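## Task

Put both parcels marked with white tape onto the top of the work bench that arm1 alone can reach, and both parcels marked with blue tape onto the top of the desk that arm3 alone can reach. Each parcel must end with the arrows printed on its sides pointing upward and its entire base resting on that top. The attempt fails if any of these parcels is lying on the floor or on a lower board without being held. A placement that stays put only because a robot still holds it does not count. At the end, open the grippers and move the arms away.

## Robot and tools

Setup. Three identical i2rt Big YAM arms, named arm1, arm2 and arm3, work in a physics simulation. Each has six revolute joints, a two-finger gripper and a wrist camera. Two fixed cameras, room_a and room_b, watch the room. Arm1 alone reaches the white-tape destination and arm3 alone reaches the blue-tape one, so arm2 is probably needed to hand parcels across. A loose object may occasionally get a brief shove from outside.

Frames. Everything is expressed in one shared scene frame with its origin on the floor and +z up. The hand point lies midway between the fingertips; the hand's z axis runs along the fingers and the fingers close along its y axis. Each arm's foot has its own pose, which is never printed. With joints 1 and 6 at 0 and the hand level and forward, the wrist camera sits above the hand looking at the fingertips. Maximum reach is roughly 1.0 m from the joint1 axis.

execute_actions. Argument "actions" is a list holding exactly one action or nothing (an empty list just reports state and pictures). The action is an object keyed by arm name ("arm1", "arm2", "arm3"); each arm gets {"joints": {...}} with absolute targets by name, not offsets. Units: radians for the joints, metres for the gripper. Ranges (tolerance counted as arrived in brackets): joint1_rad -2.879..2.879 (0.045), turns the whole arm about its foot, positive counter-clockwise seen from above, 0 = toward the direction the foot faces; joint2_rad 0..3.141 (0.14), shoulder, 0 = upper arm pointing backward about level, rising then going forward as it grows; joint3_rad 0..3.019 (0.09), elbow, 0 = fully folded, larger opens; joint4_rad -1.692..1.57 (0.055), hand pitch, positive tips fingers up; joint5_rad -1.57..1.57 (0.03), sideways hand swing, positive to the arm's right; joint6_rad -2.094..2.094 (0.035), hand roll, positive clockwise viewed from behind; gripper_m 0..0.093 (0.003), fingertip gap, each pad squeezing around 50 to 62 N at most. Example: {"arm1": {"joints": {"gripper_m": 0.05}}, "arm2": {"joints": {"joint1_rad": 0.3}}}. All motions in one action begin together but finish separately; joints run at different speeds, so the hand may sweep wide between postures. One action lasts at most 15 s. An unknown key or a value outside its range rejects the whole call and nothing moves. Optional "cameras": list from arm1_cam_wrist, arm2_cam_wrist, arm3_cam_wrist, room_a, room_b, all; omitted, null or ["all"] gives every camera, [] none. Images come from the end of the call in the order the "pictures" line gives.

wait: "seconds" 0 to 10; sends nothing new and returns state and images like an empty action. zoom_image: "camera" plus "region" [x0, y0, x1, y1] in pixels from the top-left, at most 504x504, on that camera's newest full image. read_manual: only returns URDF licence text. finished_scene: "scene" 1 or 2; closes the scene irreversibly after the last command is held, reports success and gives the next task. Ending a reply without any tool call ends all remaining scenes.

Reading results. joint_positions gives each joint; gripper_m is the sum of the two finger slides. Torques list the six arm joints' drive outputs, with offsets, friction and noise, nonzero even unloaded. joint_status tells how each commanded joint ended: off_target (resting away from target, maybe still pushing), contact_stop or time_out (target dropped, holding in place; after time_out a joint may keep a target within 0.375, 0.375, 0.113, 0.225, 0.075, 0.3 rad for joints 1-6 and keep pushing, reported under on_its_own), not_followed (a self/inter-arm clearance check withheld the arm's targets, usually with a cause line; the gripper part still runs, and the withheld targets may be retried on later actions). on_its_own lists what the call did not command; "held at" is the held target, not the position. Any joint or arm left out of an action may still chase its earlier target. If a result reports a stop, later execute_actions, wait and finished_scene calls in that same reply are skipped. MOTOR HOT appears from 85 °C; at 100 °C an OVER-TEMPERATURE FAULT drops that arm and its gripper until cooled, with limit_stop_at_motor_heat in joint_status; resend targets afterwards. Some heat carries into the next scene. Calibration lines give K, distortion and T_world_to_cam per camera; actual cameras can deviate slightly, and wrist camera poses inherit joint errors.

Cautions. The arms do not stop on contact and can press very hard; to relieve a stalled joint, command its reported position. Loads make lifting joints sag, and targets very near the current value may not move at all. Never press two robots together: that ends the run; hard hits also hurt. The clearance check may act late and ignores fingers, gripper housings and wrist cameras. Avoid drops, slips, slams and knocking parcels off. The simulation runs while you think, with the last command held, so long holding under load heats motors. Before finishing, release every parcel and pull the arms clear.

Each tool is called after "Emit:" in YAML: its name, and indented under it one key for each argument.

## Session

Emit:
execute_actions:
  actions: []

Scene clock: 0.00 s.
Joint torques (N m, as the arm reports them, + toward a larger angle): no reading
arm1.joint_positions: joint1_rad=-0.041 joint2_rad=+0.530 joint3_rad=+1.643 joint4_rad=-1.308 joint5_rad=+0.031 joint6_rad=+0.506 gripper_m=+0.094
arm1.joint_status: not commanded
arm1.hand: x=-0.5030 y=-1.0986 z=+1.5621 quat_wxyz=(-0.619, -0.501, -0.591, +0.127) (m; scene frame)
arm2.joint_positions: joint1_rad=-0.181 joint2_rad=+0.586 joint3_rad=+1.586 joint4_rad=-1.317 joint5_rad=+0.172 joint6_rad=-0.620 gripper_m=+0.095
arm2.joint_status: not commanded
arm2.hand: x=+0.2034 y=-0.0152 z=+1.5347 quat_wxyz=(-0.388, +0.808, -0.026, -0.442) (m; scene frame)
arm3.joint_positions: joint1_rad=-0.561 joint2_rad=+0.470 joint3_rad=+1.685 joint4_rad=-1.175 joint5_rad=-0.171 joint6_rad=-0.090 gripper_m=+0.095
arm3.joint_status: not commanded
arm3.hand: x=+0.1494 y=+1.1345 z=+1.5702 quat_wxyz=(+0.150, -0.689, +0.079, +0.705) (m; scene frame)
pictures: arm1_cam_wrist, arm2_cam_wrist, arm3_cam_wrist, room_a, room_b
Images, in order (width x height): arm1_cam_wrist 896x504, arm2_cam_wrist 896x504, arm3_cam_wrist 896x504, room_a 896x504, room_b 896x504.

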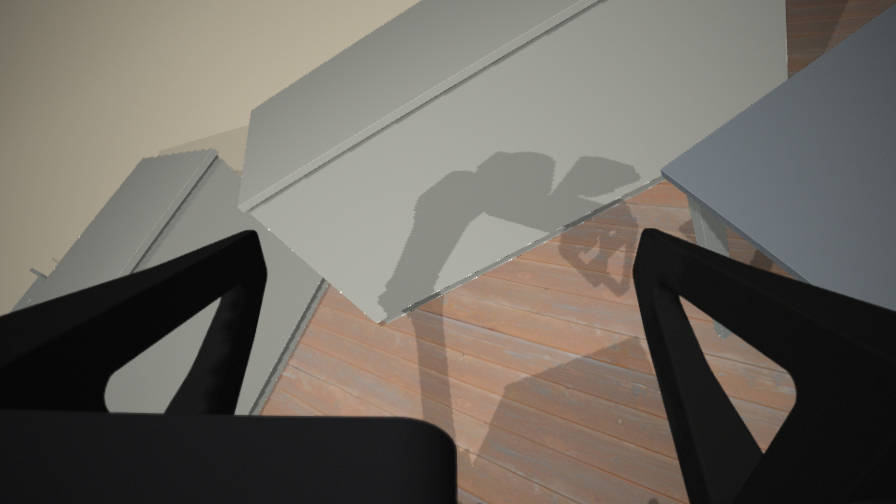

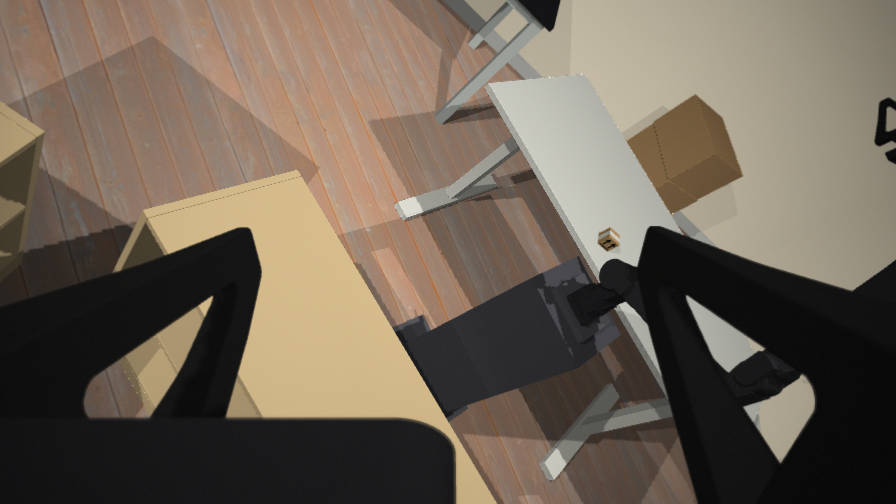

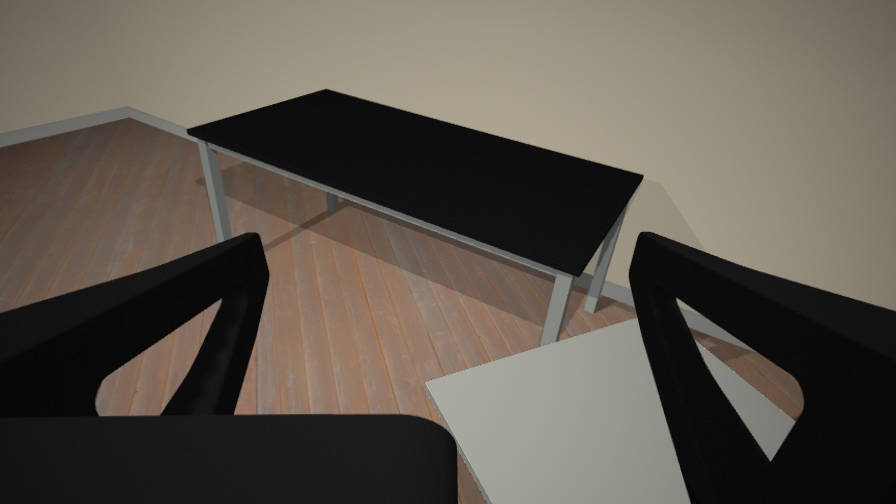

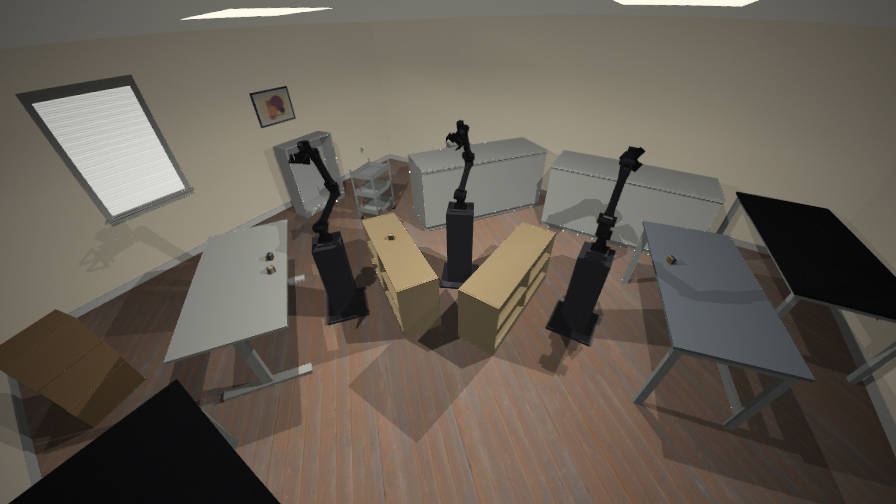

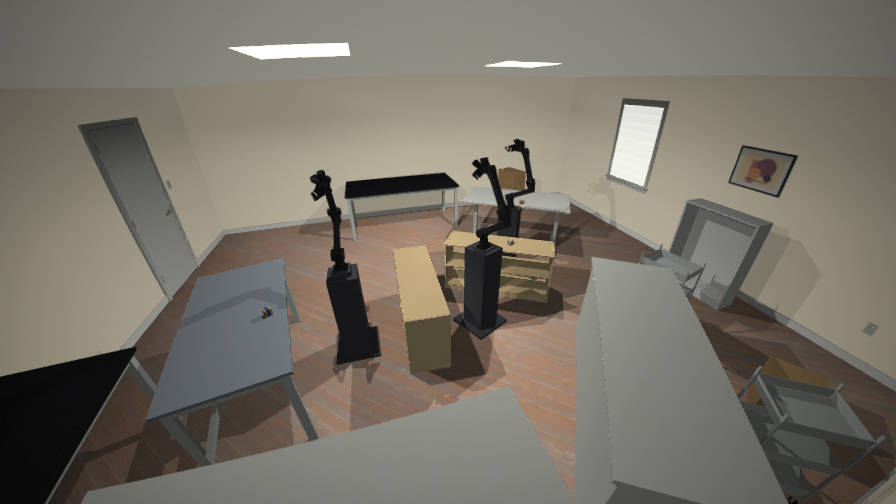

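Emit:
zoom_image:
  camera: "room_a"
  region: [200, 200, 440, 335]

Emit:
zoom_image:
  camera: "room_a"
  region: [600, 210, 760, 300]

Emit:
zoom_image:
  camera: "room_b"
  region: [200, 270, 330, 345]

Emit:
zoom_image:
  camera: "room_b"
  region: [430, 170, 590, 260]

Region (200, 200, 440, 335) of room_a's 896x504 image, scaled by 2.100, with more detail than that image has; it fills the top 284 rows of this view, and the rest is white.

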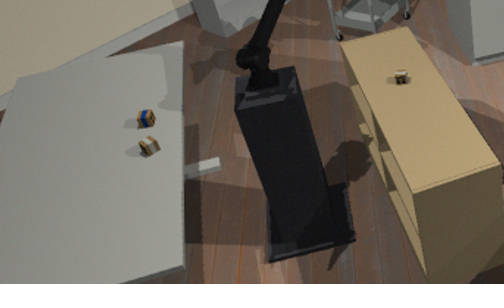

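Region (600, 210, 760, 300) of room_a's 896x504 image, scaled by 3.150, with more detail than that image has; it fills the top 284 rows of this view, and the rest is white.

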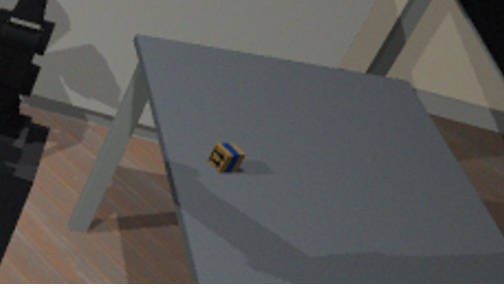

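Region (200, 270, 330, 345) of room_b's 896x504 image, scaled by 3.877, with more detail than that image has; it fills the top 291 rows of this view, and the rest is white.

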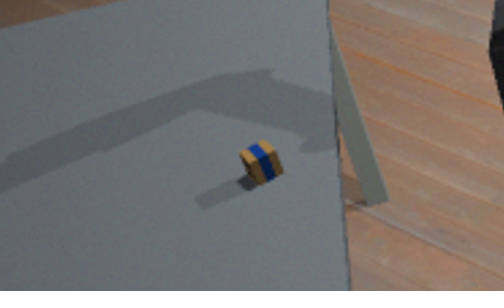

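Region (430, 170, 590, 260) of room_b's 896x504 image, scaled by 3.150, with more detail than that image has; it fills the top 284 rows of this view, and the rest is white.

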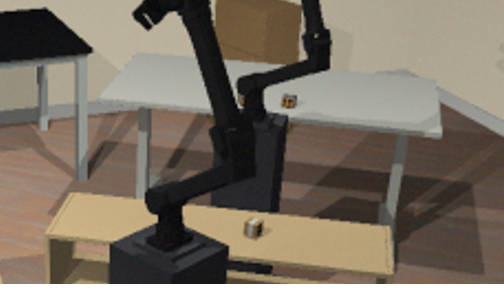

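Emit:
execute_actions:
  actions:
    - {"arm1": {"joints": {"joint1_rad": -1.0, "joint2_rad": 1.579, "joint3_rad": 1.552, "joint4_rad": -0.913, "joint5_rad": 0, "joint6_rad": 0}}, "arm2": {"joints": {"joint1_rad": -1.197, "joint2_rad": 1.579, "joint3_rad": 1.552, "joint4_rad": -0.913, "joint5_rad": 0, "joint6_rad": 0}}, "arm3": {"joints": {"joint1_rad": -1.31, "joint2_rad": 0.996, "joint3_rad": 1.03, "joint4_rad": -0.974, "joint5_rad": 0, "joint6_rad": 0}}}
  cameras: ["arm1_cam_wrist", "arm2_cam_wrist", "arm3_cam_wrist"]

Scene clock: 4.63 s.
Joint torques (N m, as the arm reports them, + toward a larger angle): arm1=[  0.73 -15.12  11.03   1.66   0.01  -0.15] | arm2=[ -1.07 -13.16   9.58   1.41   0.09   0.16] | arm3=[-0.07 -6.   12.55  2.22 -0.07  0.1 ]
arm1.joint_positions: joint1_rad=-1.010 joint2_rad=+1.580 joint3_rad=+1.535 joint4_rad=-0.917 joint5_rad=-0.001 joint6_rad=+0.009 gripper_m=+0.094
arm1.joint_status: all done
arm1.hand: x=-0.7545 y=-1.5778 z=+1.1733 quat_wxyz=(-0.179, -0.763, -0.575, +0.236) (m; scene frame)
arm2.joint_positions: joint1_rad=-1.198 joint2_rad=+1.586 joint3_rad=+1.533 joint4_rad=-0.921 joint5_rad=+0.001 joint6_rad=-0.011 gripper_m=+0.095
arm2.joint_status: all done
arm2.hand: x=+0.3527 y=+0.4798 z=+1.1824 quat_wxyz=(-0.216, +0.675, -0.675, -0.205) (m; scene frame)
arm3.joint_positions: joint1_rad=-1.313 joint2_rad=+0.993 joint3_rad=+1.004 joint4_rad=-0.978 joint5_rad=+0.000 joint6_rad=-0.007 gripper_m=+0.095
arm3.joint_status: all done
arm3.hand: x=+0.1193 y=+1.4894 z=+1.1262 quat_wxyz=(+0.174, -0.777, +0.555, +0.240) (m; scene frame)
pictures: arm1_cam_wrist, arm2_cam_wrist, arm3_cam_wrist
camera_calibration (this result's frames):
arm1_cam_wrist: T_world_to_cam=[[-0.958881, 0.283686, -0.00828074, -0.267107], [0.283449, 0.958728, 0.022287, 1.70362], [0.0142615, 0.0190234, -0.999717, 1.33533], [0, 0, 0, 1]] pos_world=[-0.758056, -1.58293, 1.29477]
arm2_cam_wrist: T_world_to_cam=[[0.999697, -0.00843532, 0.0231085, -0.379194], [-0.00893193, -0.99973, 0.0214724, 0.463167], [0.0229211, -0.0216723, -0.999502, 1.30511], [0, 0, 0, 1]] pos_world=[0.353301, 0.488128, 1.30328]
arm3_cam_wrist: T_world_to_cam=[[0.944499, 0.328514, -0.00117632, -0.601807], [0.328502, -0.944422, 0.0123499, 1.3575], [0.00294617, -0.0120509, -0.999923, 1.26643], [0, 0, 0, 1]] pos_world=[0.118732, 1.49502, 1.24886]
Images, in order (width x height): arm1_cam_wrist 896x504, arm2_cam_wrist 896x504, arm3_cam_wrist 896x504.

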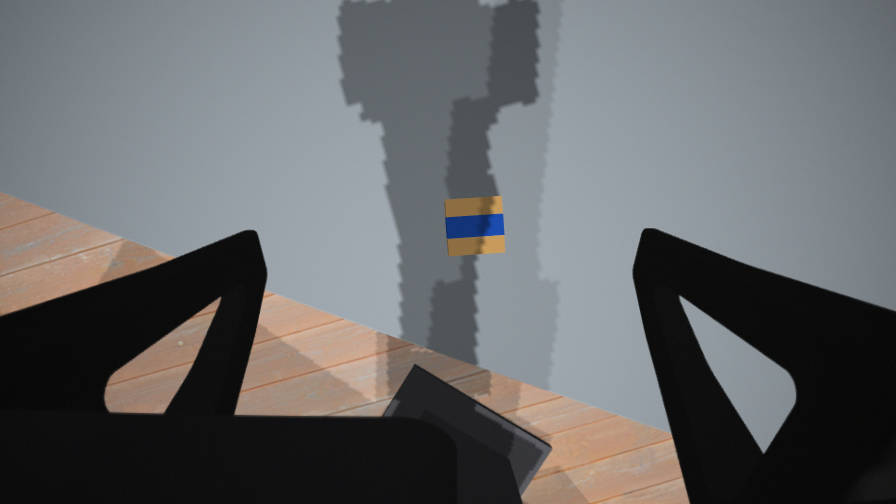

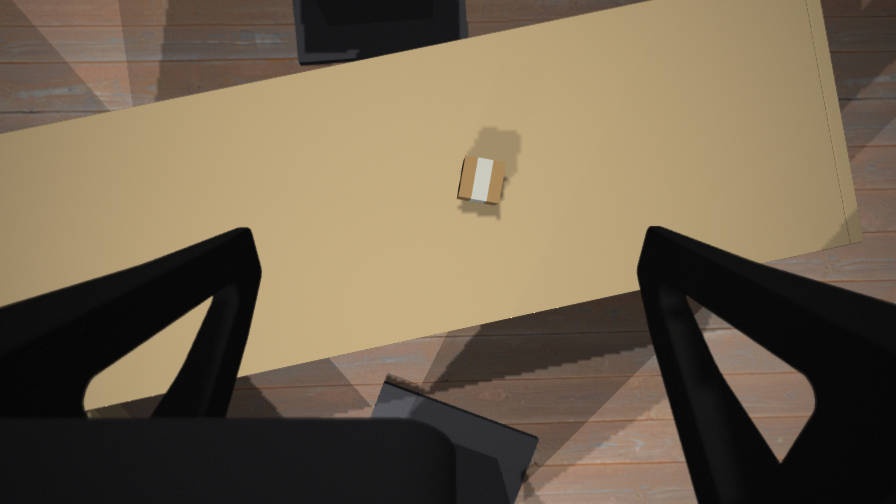

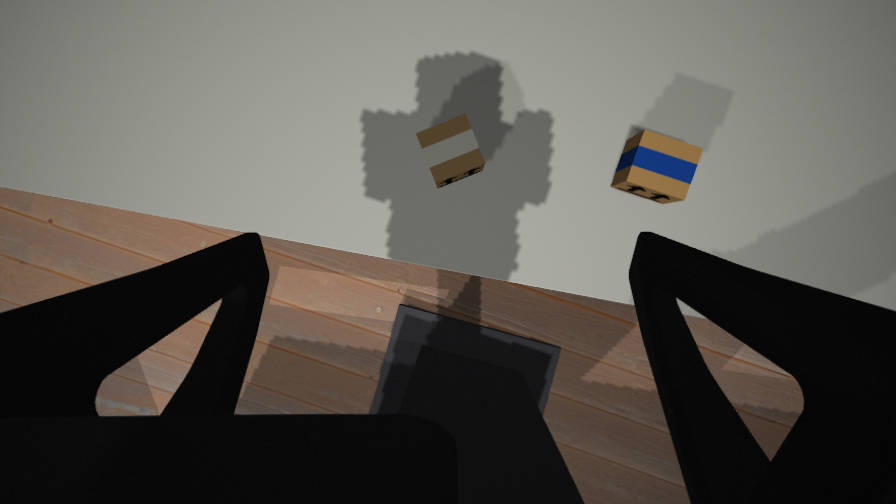

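Emit:
zoom_image:
  camera: "arm3_cam_wrist"
  region: [400, 90, 720, 230]

Emit:
zoom_image:
  camera: "arm2_cam_wrist"
  region: [420, 120, 560, 230]

Region (400, 90, 720, 230) of arm3_cam_wrist's 896x504 image, scaled by 1.575, with more detail than that image has; it fills the top 220 rows of this view, and the rest is white.

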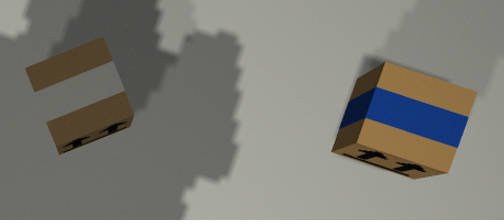

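Region (420, 120, 560, 230) of arm2_cam_wrist's 896x504 image, scaled by 3.600, with more detail than that image has; it fills the top 396 rows of this view, and the rest is white.

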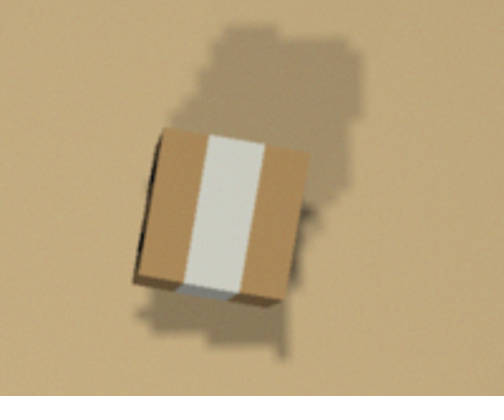

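Emit:
execute_actions:
  actions:
    - {"arm1": {"joints": {"joint1_rad": -1.04, "joint2_rad": 2.0656, "joint3_rad": 1.857, "joint4_rad": -1.345, "joint5_rad": 0, "joint6_rad": -0.085}}, "arm2": {"joints": {"joint1_rad": -1.277, "joint2_rad": 2.435, "joint3_rad": 1.975, "joint4_rad": -1.092, "joint5_rad": 0, "joint6_rad": 0.09}}, "arm3": {"joints": {"joint1_rad": -1.314, "joint2_rad": 1.7386, "joint3_rad": 1.25, "joint4_rad": -1.06, "joint5_rad": 0, "joint6_rad": -0.371}}}
  cameras: ["arm1_cam_wrist", "arm2_cam_wrist", "arm3_cam_wrist"]

Scene clock: 8.17 s.
Joint torques (N m, as the arm reports them, + toward a larger angle): arm1=[ -0.85 -22.45  10.87   0.26  -0.01  -0.14] | arm2=[  0.01 -20.04   8.68  -0.18   0.13   0.15] | arm3=[ -0.38 -16.26   9.34   0.75  -0.11  -0.04]
arm1.joint_positions: joint1_rad=-1.030 joint2_rad=+2.076 joint3_rad=+1.823 joint4_rad=-1.339 joint5_rad=-0.001 joint6_rad=-0.076 gripper_m=+0.094
arm1.joint_status: all done
arm1.hand: x=-0.7707 y=-1.5863 z=+0.9714 quat_wxyz=(+0.009, -0.779, -0.627, -0.010) (m; scene frame)
arm2.joint_positions: joint1_rad=-1.283 joint2_rad=+2.433 joint3_rad=+1.948 joint4_rad=-1.087 joint5_rad=+0.000 joint6_rad=+0.079 gripper_m=+0.095
arm2.joint_status: all done
arm2.hand: x=+0.4153 y=+0.5554 z=+0.8003 quat_wxyz=(-0.005, +0.642, -0.767, +0.000) (m; scene frame)
arm3.joint_positions: joint1_rad=-1.313 joint2_rad=+1.738 joint3_rad=+1.239 joint4_rad=-1.052 joint5_rad=+0.000 joint6_rad=-0.363 gripper_m=+0.095
arm3.joint_status: all done
arm3.hand: x=+0.0882 y=+1.5825 z=+0.9034 quat_wxyz=(+0.007, -0.904, +0.428, +0.006) (m; scene frame)
pictures: arm1_cam_wrist, arm2_cam_wrist, arm3_cam_wrist
camera_calibration (this result's frames):
arm1_cam_wrist: T_world_to_cam=[[-0.974372, 0.224938, 0.00155529, -0.396655], [0.179747, 0.77442, 0.606601, 0.78094], [0.135243, 0.591334, -0.795005, 1.93613], [0, 0, 0, 1]] pos_world=[-0.78871, -1.66045, 1.06613]
arm2_cam_wrist: T_world_to_cam=[[0.984401, -0.175295, 0.0150114, -0.326746], [-0.151424, -0.800717, 0.579589, 0.0495081], [-0.0895793, -0.572821, -0.814771, 1.1284], [0, 0, 0, 1]] pos_world=[0.430227, 0.628736, 0.895596]
arm3_cam_wrist: T_world_to_cam=[[0.772778, 0.634676, -0.00111825, -1.0728], [0.52499, -0.638233, 0.563066, 0.459016], [0.356651, -0.435712, -0.826411, 1.52738], [0, 0, 0, 1]] pos_world=[0.0433131, 1.63933, 1.00259]
Images, in order (width x height): arm1_cam_wrist 896x504, arm2_cam_wrist 896x504, arm3_cam_wrist 896x504.

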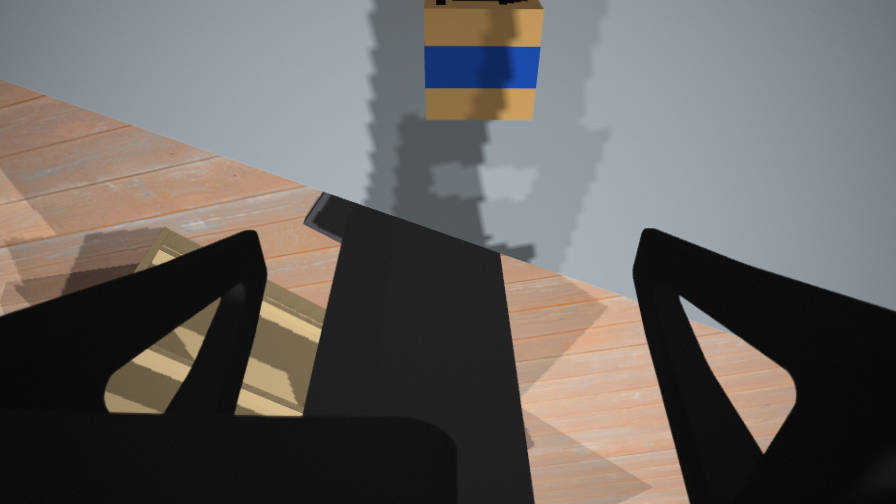

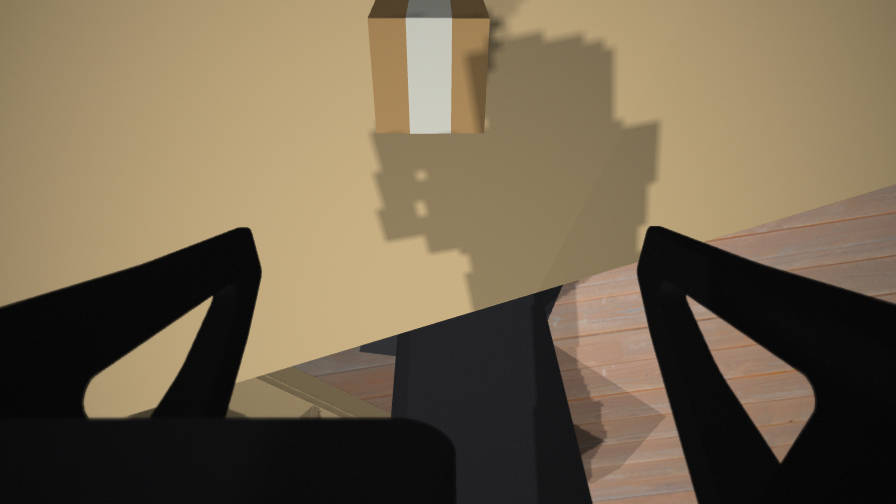

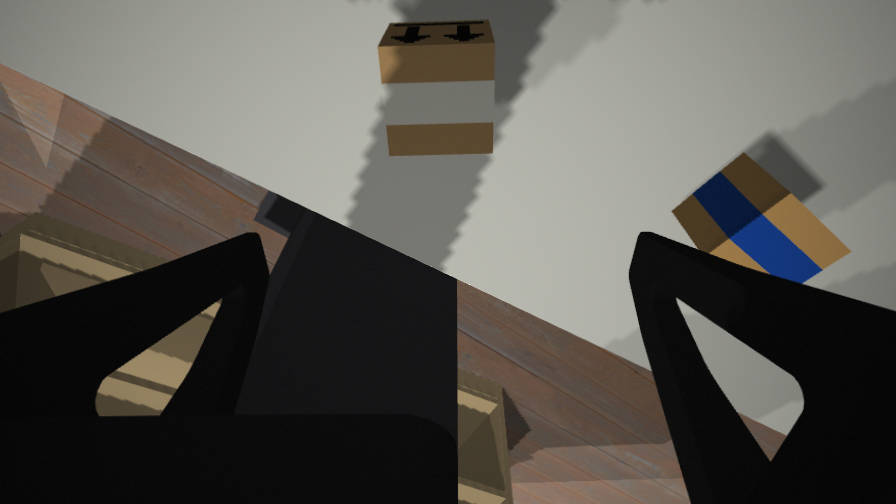

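Emit:
execute_actions:
  actions:
    - {"arm1": {"joints": {"joint1_rad": -1.066, "joint2_rad": 2.245, "joint3_rad": 1.70, "joint4_rad": -0.996, "joint6_rad": -0.11}}, "arm2": {"joints": {"joint1_rad": -1.272, "joint2_rad": 2.70, "joint3_rad": 2.055, "joint4_rad": -0.90}}, "arm3": {"joints": {"joint2_rad": 1.984, "joint3_rad": 1.155, "joint4_rad": -0.7265}}}
  cameras: ["arm1_cam_wrist", "arm2_cam_wrist", "arm3_cam_wrist"]

Scene clock: 11.03 s.
Joint torques (N m, as the arm reports them, + toward a larger angle): arm1=[ -0.69 -22.84   8.3    0.84  -0.02  -0.14] | arm2=[  0.05 -21.37   7.31   0.45   0.22   0.12] | arm3=[ -0.43 -18.66   7.34   1.27  -0.1   -0.04]
arm1.joint_positions: joint1_rad=-1.059 joint2_rad=+2.253 joint3_rad=+1.684 joint4_rad=-1.004 joint5_rad=-0.001 joint6_rad=-0.101 gripper_m=+0.094
arm1.joint_status: all done
arm1.hand: x=-0.7903 y=-1.5849 z=+0.8143 quat_wxyz=(+0.004, -0.780, -0.625, -0.002) (m; scene frame)
arm2.joint_positions: joint1_rad=-1.278 joint2_rad=+2.706 joint3_rad=+2.038 joint4_rad=-0.910 joint5_rad=-0.002 joint6_rad=+0.081 gripper_m=+0.095
arm2.joint_status: all done
arm2.hand: x=+0.4134 y=+0.5578 z=+0.6450 quat_wxyz=(-0.003, +0.643, -0.766, +0.002) (m; scene frame)
arm3.joint_positions: joint1_rad=-1.313 joint2_rad=+1.991 joint3_rad=+1.142 joint4_rad=-0.737 joint5_rad=+0.000 joint6_rad=-0.363 gripper_m=+0.095
arm3.joint_status: all done
arm3.hand: x=+0.0900 y=+1.5777 z=+0.7553 quat_wxyz=(-0.006, -0.904, +0.428, -0.006) (m; scene frame)
pictures: arm1_cam_wrist, arm2_cam_wrist, arm3_cam_wrist
camera_calibration (this result's frames):
arm1_cam_wrist: T_world_to_cam=[[-0.973428, 0.228977, 0.00282608, -0.409675], [0.186383, 0.785064, 0.590708, 0.913796], [0.13304, 0.575539, -0.80688, 1.79599], [0, 0, 0, 1]] pos_world=[-0.808043, -1.65724, 0.910519]
arm2_cam_wrist: T_world_to_cam=[[0.984834, -0.172998, 0.0132082, -0.322452], [-0.147991, -0.797855, 0.584403, 0.135064], [-0.0905624, -0.577494, -0.811356, 1.00391], [0, 0, 0, 1]] pos_world=[0.428467, 0.631732, 0.739859]
arm3_cam_wrist: T_world_to_cam=[[0.77263, 0.634716, -0.013363, -1.06204], [0.518935, -0.619287, 0.589228, 0.489315], [0.365717, -0.46219, -0.807856, 1.42922], [0, 0, 0, 1]] pos_world=[0.0439502, 1.63769, 0.852092]
Images, in order (width x height): arm1_cam_wrist 896x504, arm2_cam_wrist 896x504, arm3_cam_wrist 896x504.

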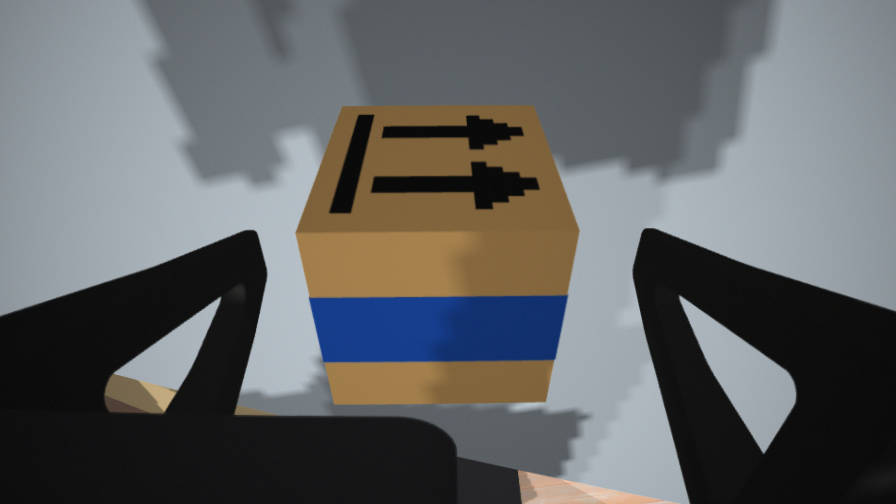

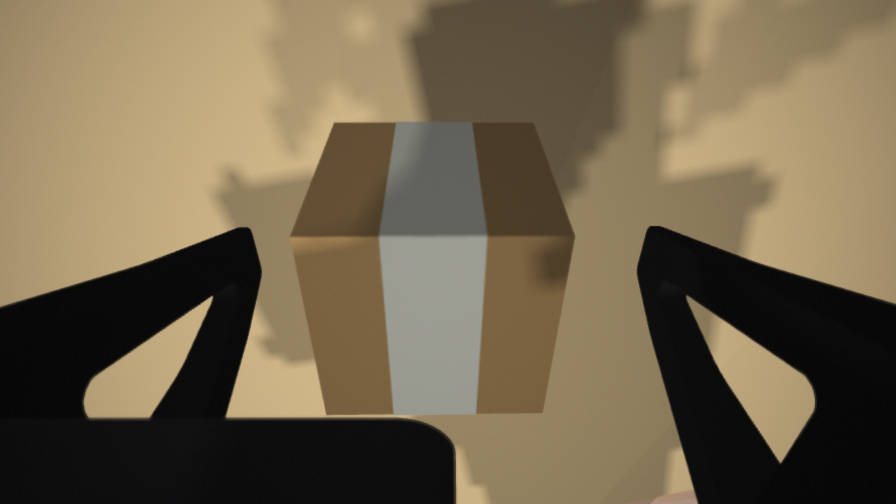

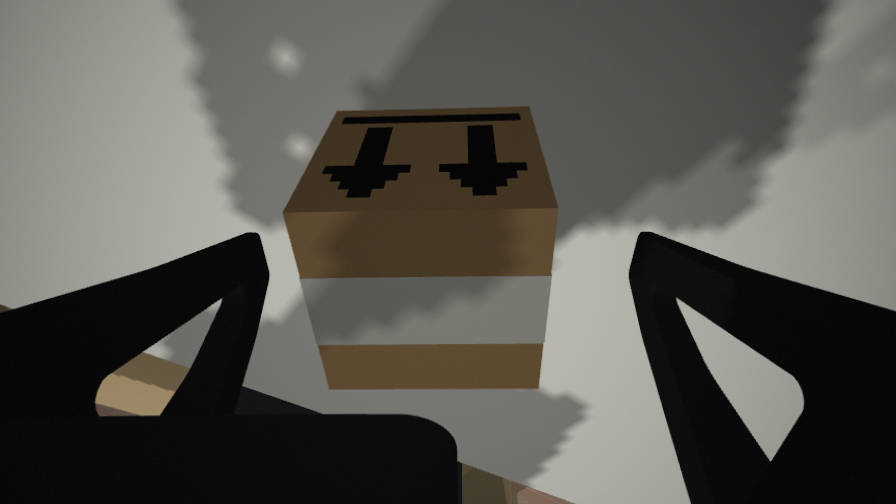

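Emit:
execute_actions:
  actions:
    - {"arm1": {"joints": {"joint2_rad": 2.11, "joint3_rad": 1.785, "joint4_rad": -1.214}}, "arm2": {"joints": {"gripper_m": 0.03}}, "arm3": {"joints": {"gripper_m": 0.03}}}
  cameras: ["room_a"]

Scene clock: 14.70 s.
Joint torques (N m, as the arm reports them, + toward a larger angle): arm1=[ -0.48 -19.39   9.68   0.43  -0.01  -0.15] | arm2=[ -0.03 -21.36   7.22   0.42   0.21   0.13] | arm3=[ -0.39 -18.33   7.42   1.32  -0.11  -0.03]
arm1.joint_positions: joint1_rad=-1.059 joint2_rad=+2.082 joint3_rad=+1.765 joint4_rad=-1.206 joint5_rad=-0.001 joint6_rad=-0.101 gripper_m=+0.094
arm1.joint_status: all done
arm1.hand: x=-0.7919 y=-1.5918 z=+0.9471 quat_wxyz=(-0.010, -0.780, -0.625, +0.019) (m; scene frame)
arm2.joint_positions: joint1_rad=-1.278 joint2_rad=+2.706 joint3_rad=+2.038 joint4_rad=-0.910 joint5_rad=-0.002 joint6_rad=+0.081 gripper_m=+0.049
arm2.joint_status: gripper_m off_target (ended at +0.049, target +0.030)
arm2.hand: x=+0.4135 y=+0.5578 z=+0.6450 quat_wxyz=(-0.003, +0.643, -0.766, +0.002) (m; scene frame)
arm3.joint_positions: joint1_rad=-1.313 joint2_rad=+1.991 joint3_rad=+1.142 joint4_rad=-0.737 joint5_rad=+0.000 joint6_rad=-0.364 gripper_m=+0.050
arm3.joint_status: gripper_m off_target (ended at +0.050, target +0.030)
arm3.hand: x=+0.0900 y=+1.5777 z=+0.7553 quat_wxyz=(-0.006, -0.904, +0.428, -0.006) (m; scene frame)
pictures: room_a
Images, in order (width x height): room_a 896x504.

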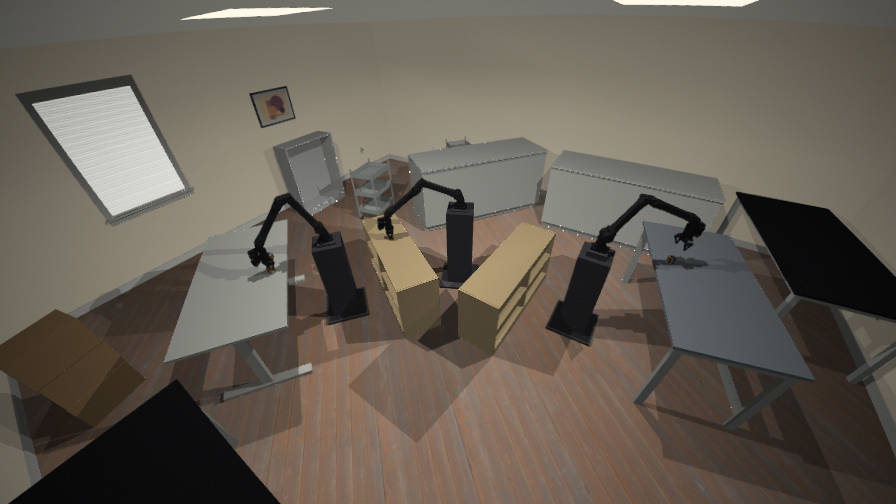

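Emit:
execute_actions:
  actions:
    - {"arm1": {"joints": {"joint1_rad": -1.157, "joint2_rad": 2.288, "joint3_rad": 1.742, "joint4_rad": -1.063, "joint5_rad": -0.35, "joint6_rad": 1.385}}, "arm2": {"joints": {"joint1_rad": 0.90, "joint2_rad": 2.318, "joint3_rad": 1.745, "joint4_rad": -0.979, "joint6_rad": 0.0}}, "arm3": {"joints": {"joint1_rad": 1.353, "joint2_rad": 2.0, "joint3_rad": 1.70, "joint4_rad": -1.27, "joint6_rad": 0.0}}}

Scene clock: 18.67 s.
Joint torques (N m, as the arm reports them, + toward a larger angle): arm1=[  0.69 -21.86   7.39   0.68  -0.19   0.04] | arm2=[ -0.16 -18.51   6.2   -0.28   0.19  -0.1 ] | arm3=[ -0.29 -20.6   10.23   0.65   0.01   0.1 ]
arm1.joint_positions: joint1_rad=-1.166 joint2_rad=+2.276 joint3_rad=+1.741 joint4_rad=-1.069 joint5_rad=-0.351 joint6_rad=+1.376 gripper_m=+0.094
arm1.joint_status: all done
arm1.hand: x=-0.8021 y=-1.5888 z=+0.8287 quat_wxyz=(-0.034, -0.978, +0.118, -0.170) (m; scene frame)
arm2.joint_positions: joint1_rad=+0.895 joint2_rad=+2.312 joint3_rad=+1.749 joint4_rad=-0.970 joint5_rad=-0.002 joint6_rad=+0.009 gripper_m=+0.049
arm2.joint_status: all done
arm2.hand: x=-0.2297 y=-0.4532 z=+0.7997 quat_wxyz=(+0.003, +0.969, +0.247, -0.013) (m; scene frame)
arm3.joint_positions: joint1_rad=+1.355 joint2_rad=+1.991 joint3_rad=+1.686 joint4_rad=-1.261 joint5_rad=-0.002 joint6_rad=-0.008 gripper_m=+0.050
arm3.joint_status: all done
arm3.hand: x=+0.1532 y=+0.5189 z=+0.9283 quat_wxyz=(-0.003, -0.756, -0.655, +0.001) (m; scene frame)
pictures: arm1_cam_wrist, arm2_cam_wrist, arm3_cam_wrist, room_a, room_b
camera_calibration (this result's frames):
arm1_cam_wrist: T_world_to_cam=[[0.252547, 0.967291, -0.023819, 1.75817], [0.550743, -0.123465, 0.825493, -0.435311], [0.795551, -0.221594, -0.56391, 0.87499], [0, 0, 0, 1]] pos_world=[-0.900376, -1.56052, 0.89464]
arm2_cam_wrist: T_world_to_cam=[[-0.479592, 0.877452, 0.00832937, 0.277523], [0.726384, 0.391661, 0.564773, -0.10159], [0.492299, 0.276911, -0.825205, 1.0195], [0, 0, 0, 1]] pos_world=[-0.295009, -0.486036, 0.896363]
arm3_cam_wrist: T_world_to_cam=[[-0.989944, 0.141047, -0.0107676, 0.0872049], [0.109601, 0.81291, 0.571984, -0.965549], [0.0894294, 0.565052, -0.820194, 0.577213], [0, 0, 0, 1]] pos_world=[0.140534, 0.446448, 1.02664]
Images, in order (width x height): arm1_cam_wrist 896x504, arm2_cam_wrist 896x504, arm3_cam_wrist 896x504, room_a 896x504, room_b 896x504.

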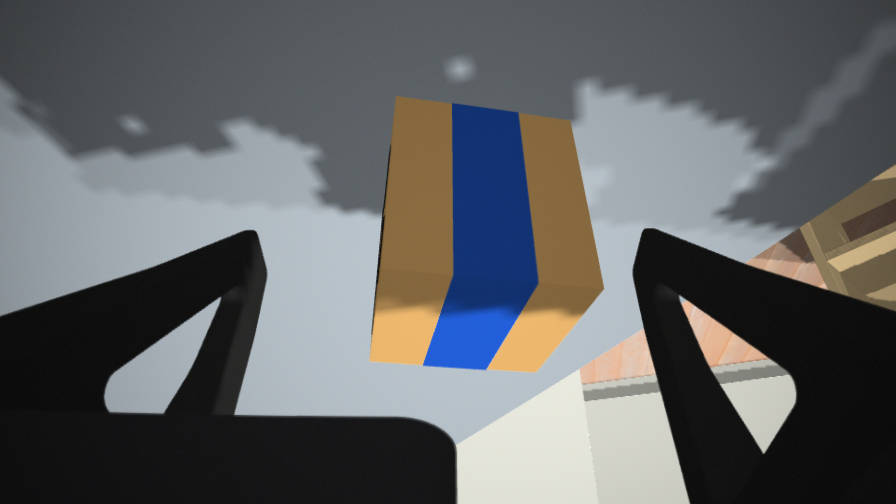

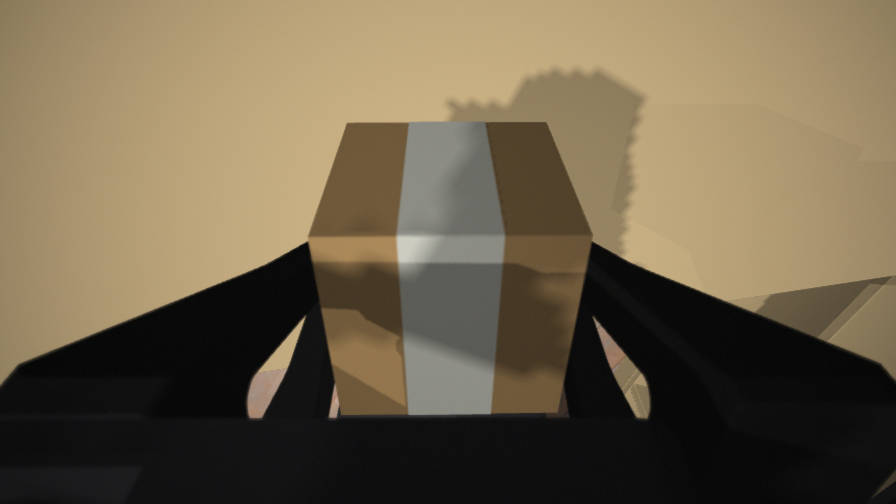

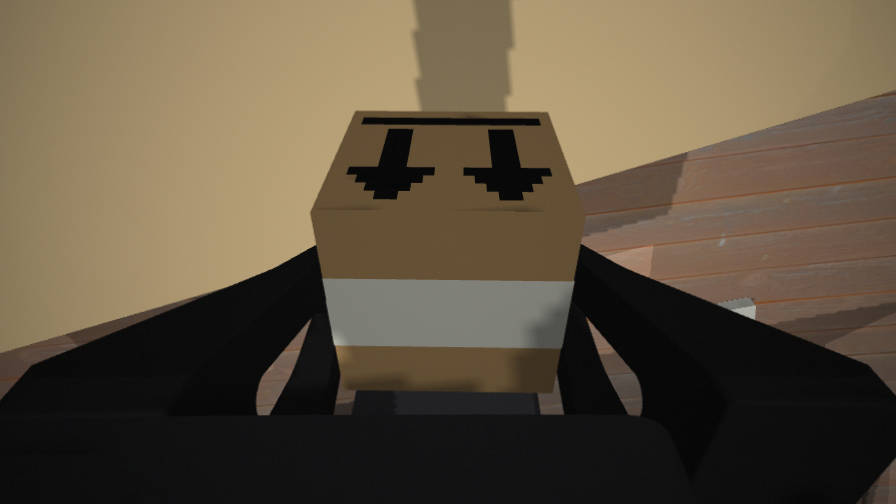

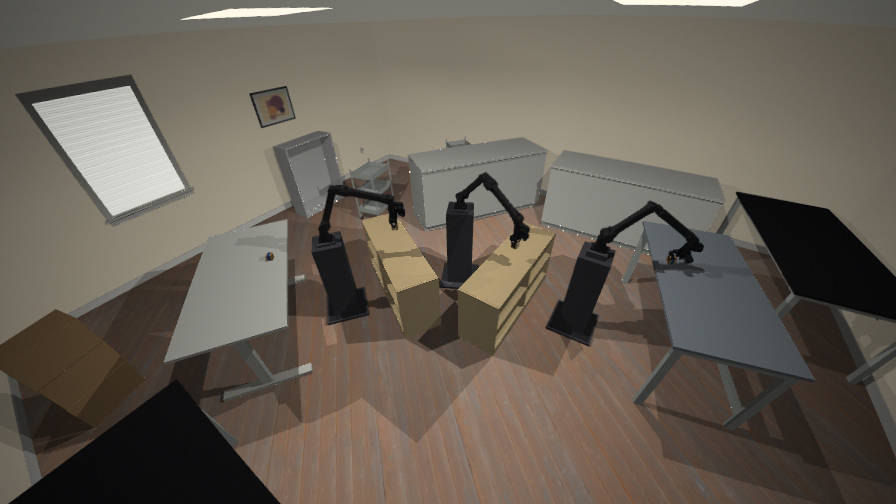

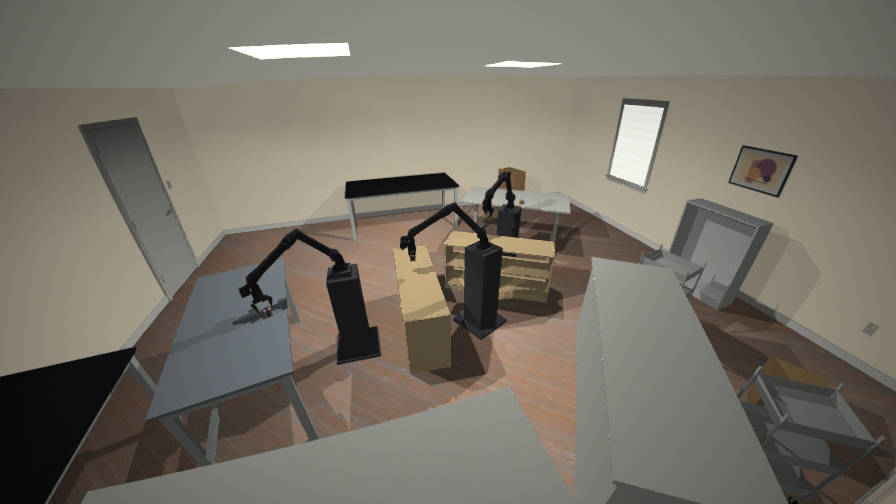

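Emit:
execute_actions:
  actions:
    - {"arm1": {"joints": {"joint1_rad": -1.135, "joint2_rad": 2.28, "joint3_rad": 1.69, "joint4_rad": -1.01, "joint6_rad": 1.525}}, "arm2": {"joints": {"joint2_rad": 2.47, "joint3_rad": 1.77, "joint4_rad": -0.85}}, "arm3": {"joints": {"joint2_rad": 2.40, "joint3_rad": 1.62, "joint4_rad": -0.77}}}
  cameras: ["arm1_cam_wrist", "arm2_cam_wrist", "arm3_cam_wrist", "room_b"]

Scene clock: 21.90 s.
Joint torques (N m, as the arm reports them, + toward a larger angle): arm1=[  0.6  -21.58   6.86   0.72  -0.19   0.02] | arm2=[  0.14 -20.5    6.94   0.34   0.18  -0.1 ] | arm3=[ -0.53 -24.5    8.26   1.3   -0.03   0.1 ]
arm1.joint_positions: joint1_rad=-1.144 joint2_rad=+2.276 joint3_rad=+1.691 joint4_rad=-1.018 joint5_rad=-0.351 joint6_rad=+1.516 gripper_m=+0.094
arm1.joint_status: all done
arm1.hand: x=-0.7844 y=-1.5845 z=+0.8128 quat_wxyz=(-0.021, -0.969, +0.175, -0.172) (m; scene frame)
arm2.joint_positions: joint1_rad=+0.895 joint2_rad=+2.484 joint3_rad=+1.749 joint4_rad=-0.861 joint5_rad=-0.002 joint6_rad=+0.009 gripper_m=+0.049
arm2.joint_status: all done
arm2.hand: x=-0.2117 y=-0.4428 z=+0.6920 quat_wxyz=(-0.005, +0.969, +0.247, +0.017) (m; scene frame)
arm3.joint_positions: joint1_rad=+1.355 joint2_rad=+2.410 joint3_rad=+1.599 joint4_rad=-0.780 joint5_rad=-0.001 joint6_rad=-0.008 gripper_m=+0.050
arm3.joint_status: all done
arm3.hand: x=+0.1529 y=+0.5159 z=+0.6503 quat_wxyz=(+0.006, -0.756, -0.655, -0.008) (m; scene frame)
pictures: arm1_cam_wrist, arm2_cam_wrist, arm3_cam_wrist, room_b
camera_calibration (this result's frames):
arm1_cam_wrist: T_world_to_cam=[[0.356049, 0.934206, 0.0220742, 1.74057], [0.520602, -0.21792, 0.825521, -0.604677], [0.776017, -0.282434, -0.56394, 0.741162], [0, 0, 0, 1]] pos_world=[-0.880089, -1.5485, 0.878723]
arm2_cam_wrist: T_world_to_cam=[[-0.479915, 0.87727, 0.00881396, 0.27749], [0.694393, 0.373693, 0.614957, -0.107307], [0.53619, 0.301248, -0.788511, 0.913598], [0, 0, 0, 1]] pos_world=[-0.282177, -0.478553, 0.783926]
arm3_cam_wrist: T_world_to_cam=[[-0.989916, 0.141284, -0.010236, 0.0838814], [0.107747, 0.797906, 0.593074, -0.809851], [0.0919593, 0.585991, -0.805083, 0.329903], [0, 0, 0, 1]] pos_world=[0.139957, 0.441014, 0.746759]
Images, in order (width x height): arm1_cam_wrist 896x504, arm2_cam_wrist 896x504, arm3_cam_wrist 896x504, room_b 896x504.

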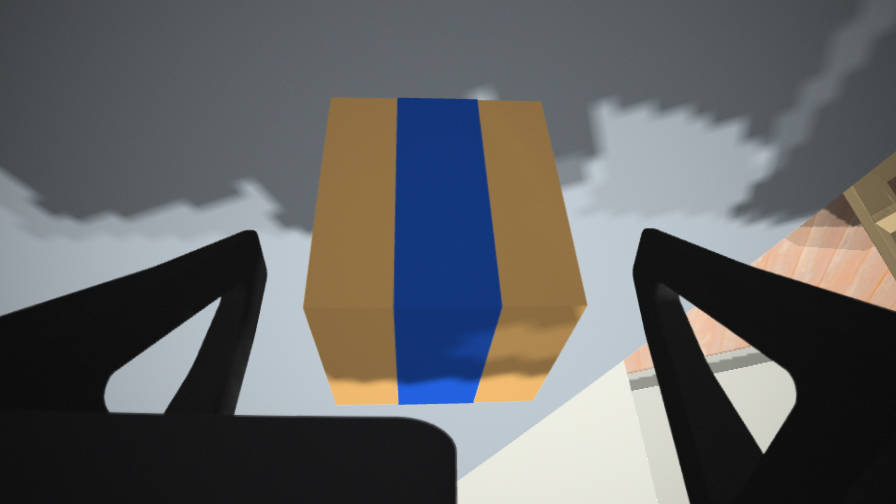

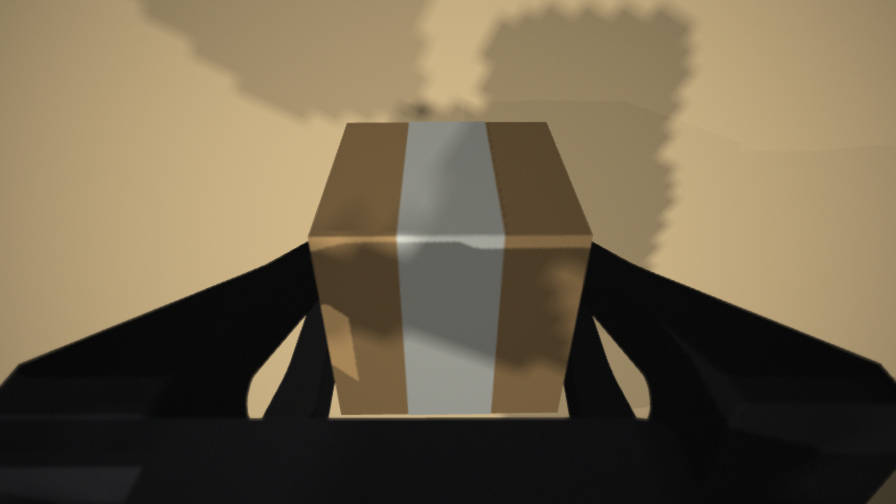

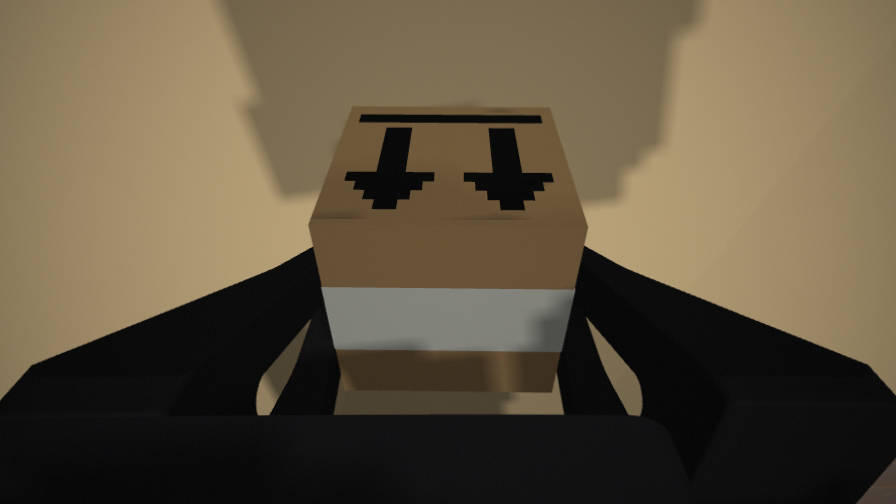

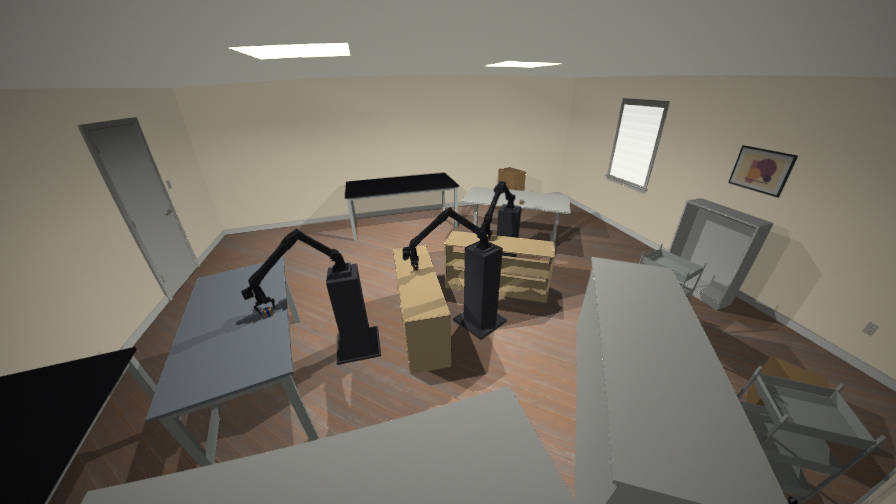

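Emit:
zoom_image:
  camera: "room_b"
  region: [380, 235, 460, 290]

Region (380, 235, 460, 290) of room_b's 896x504 image, scaled by 6.300, with more detail than that image has; it fills the top 346 rows of this view, and the rest is white.

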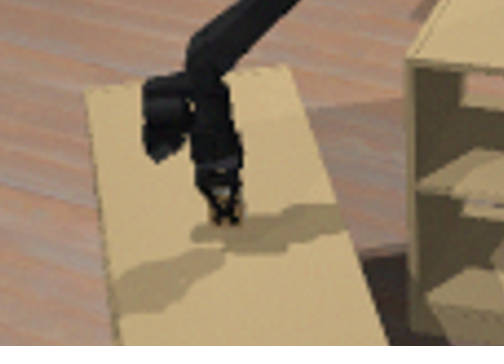

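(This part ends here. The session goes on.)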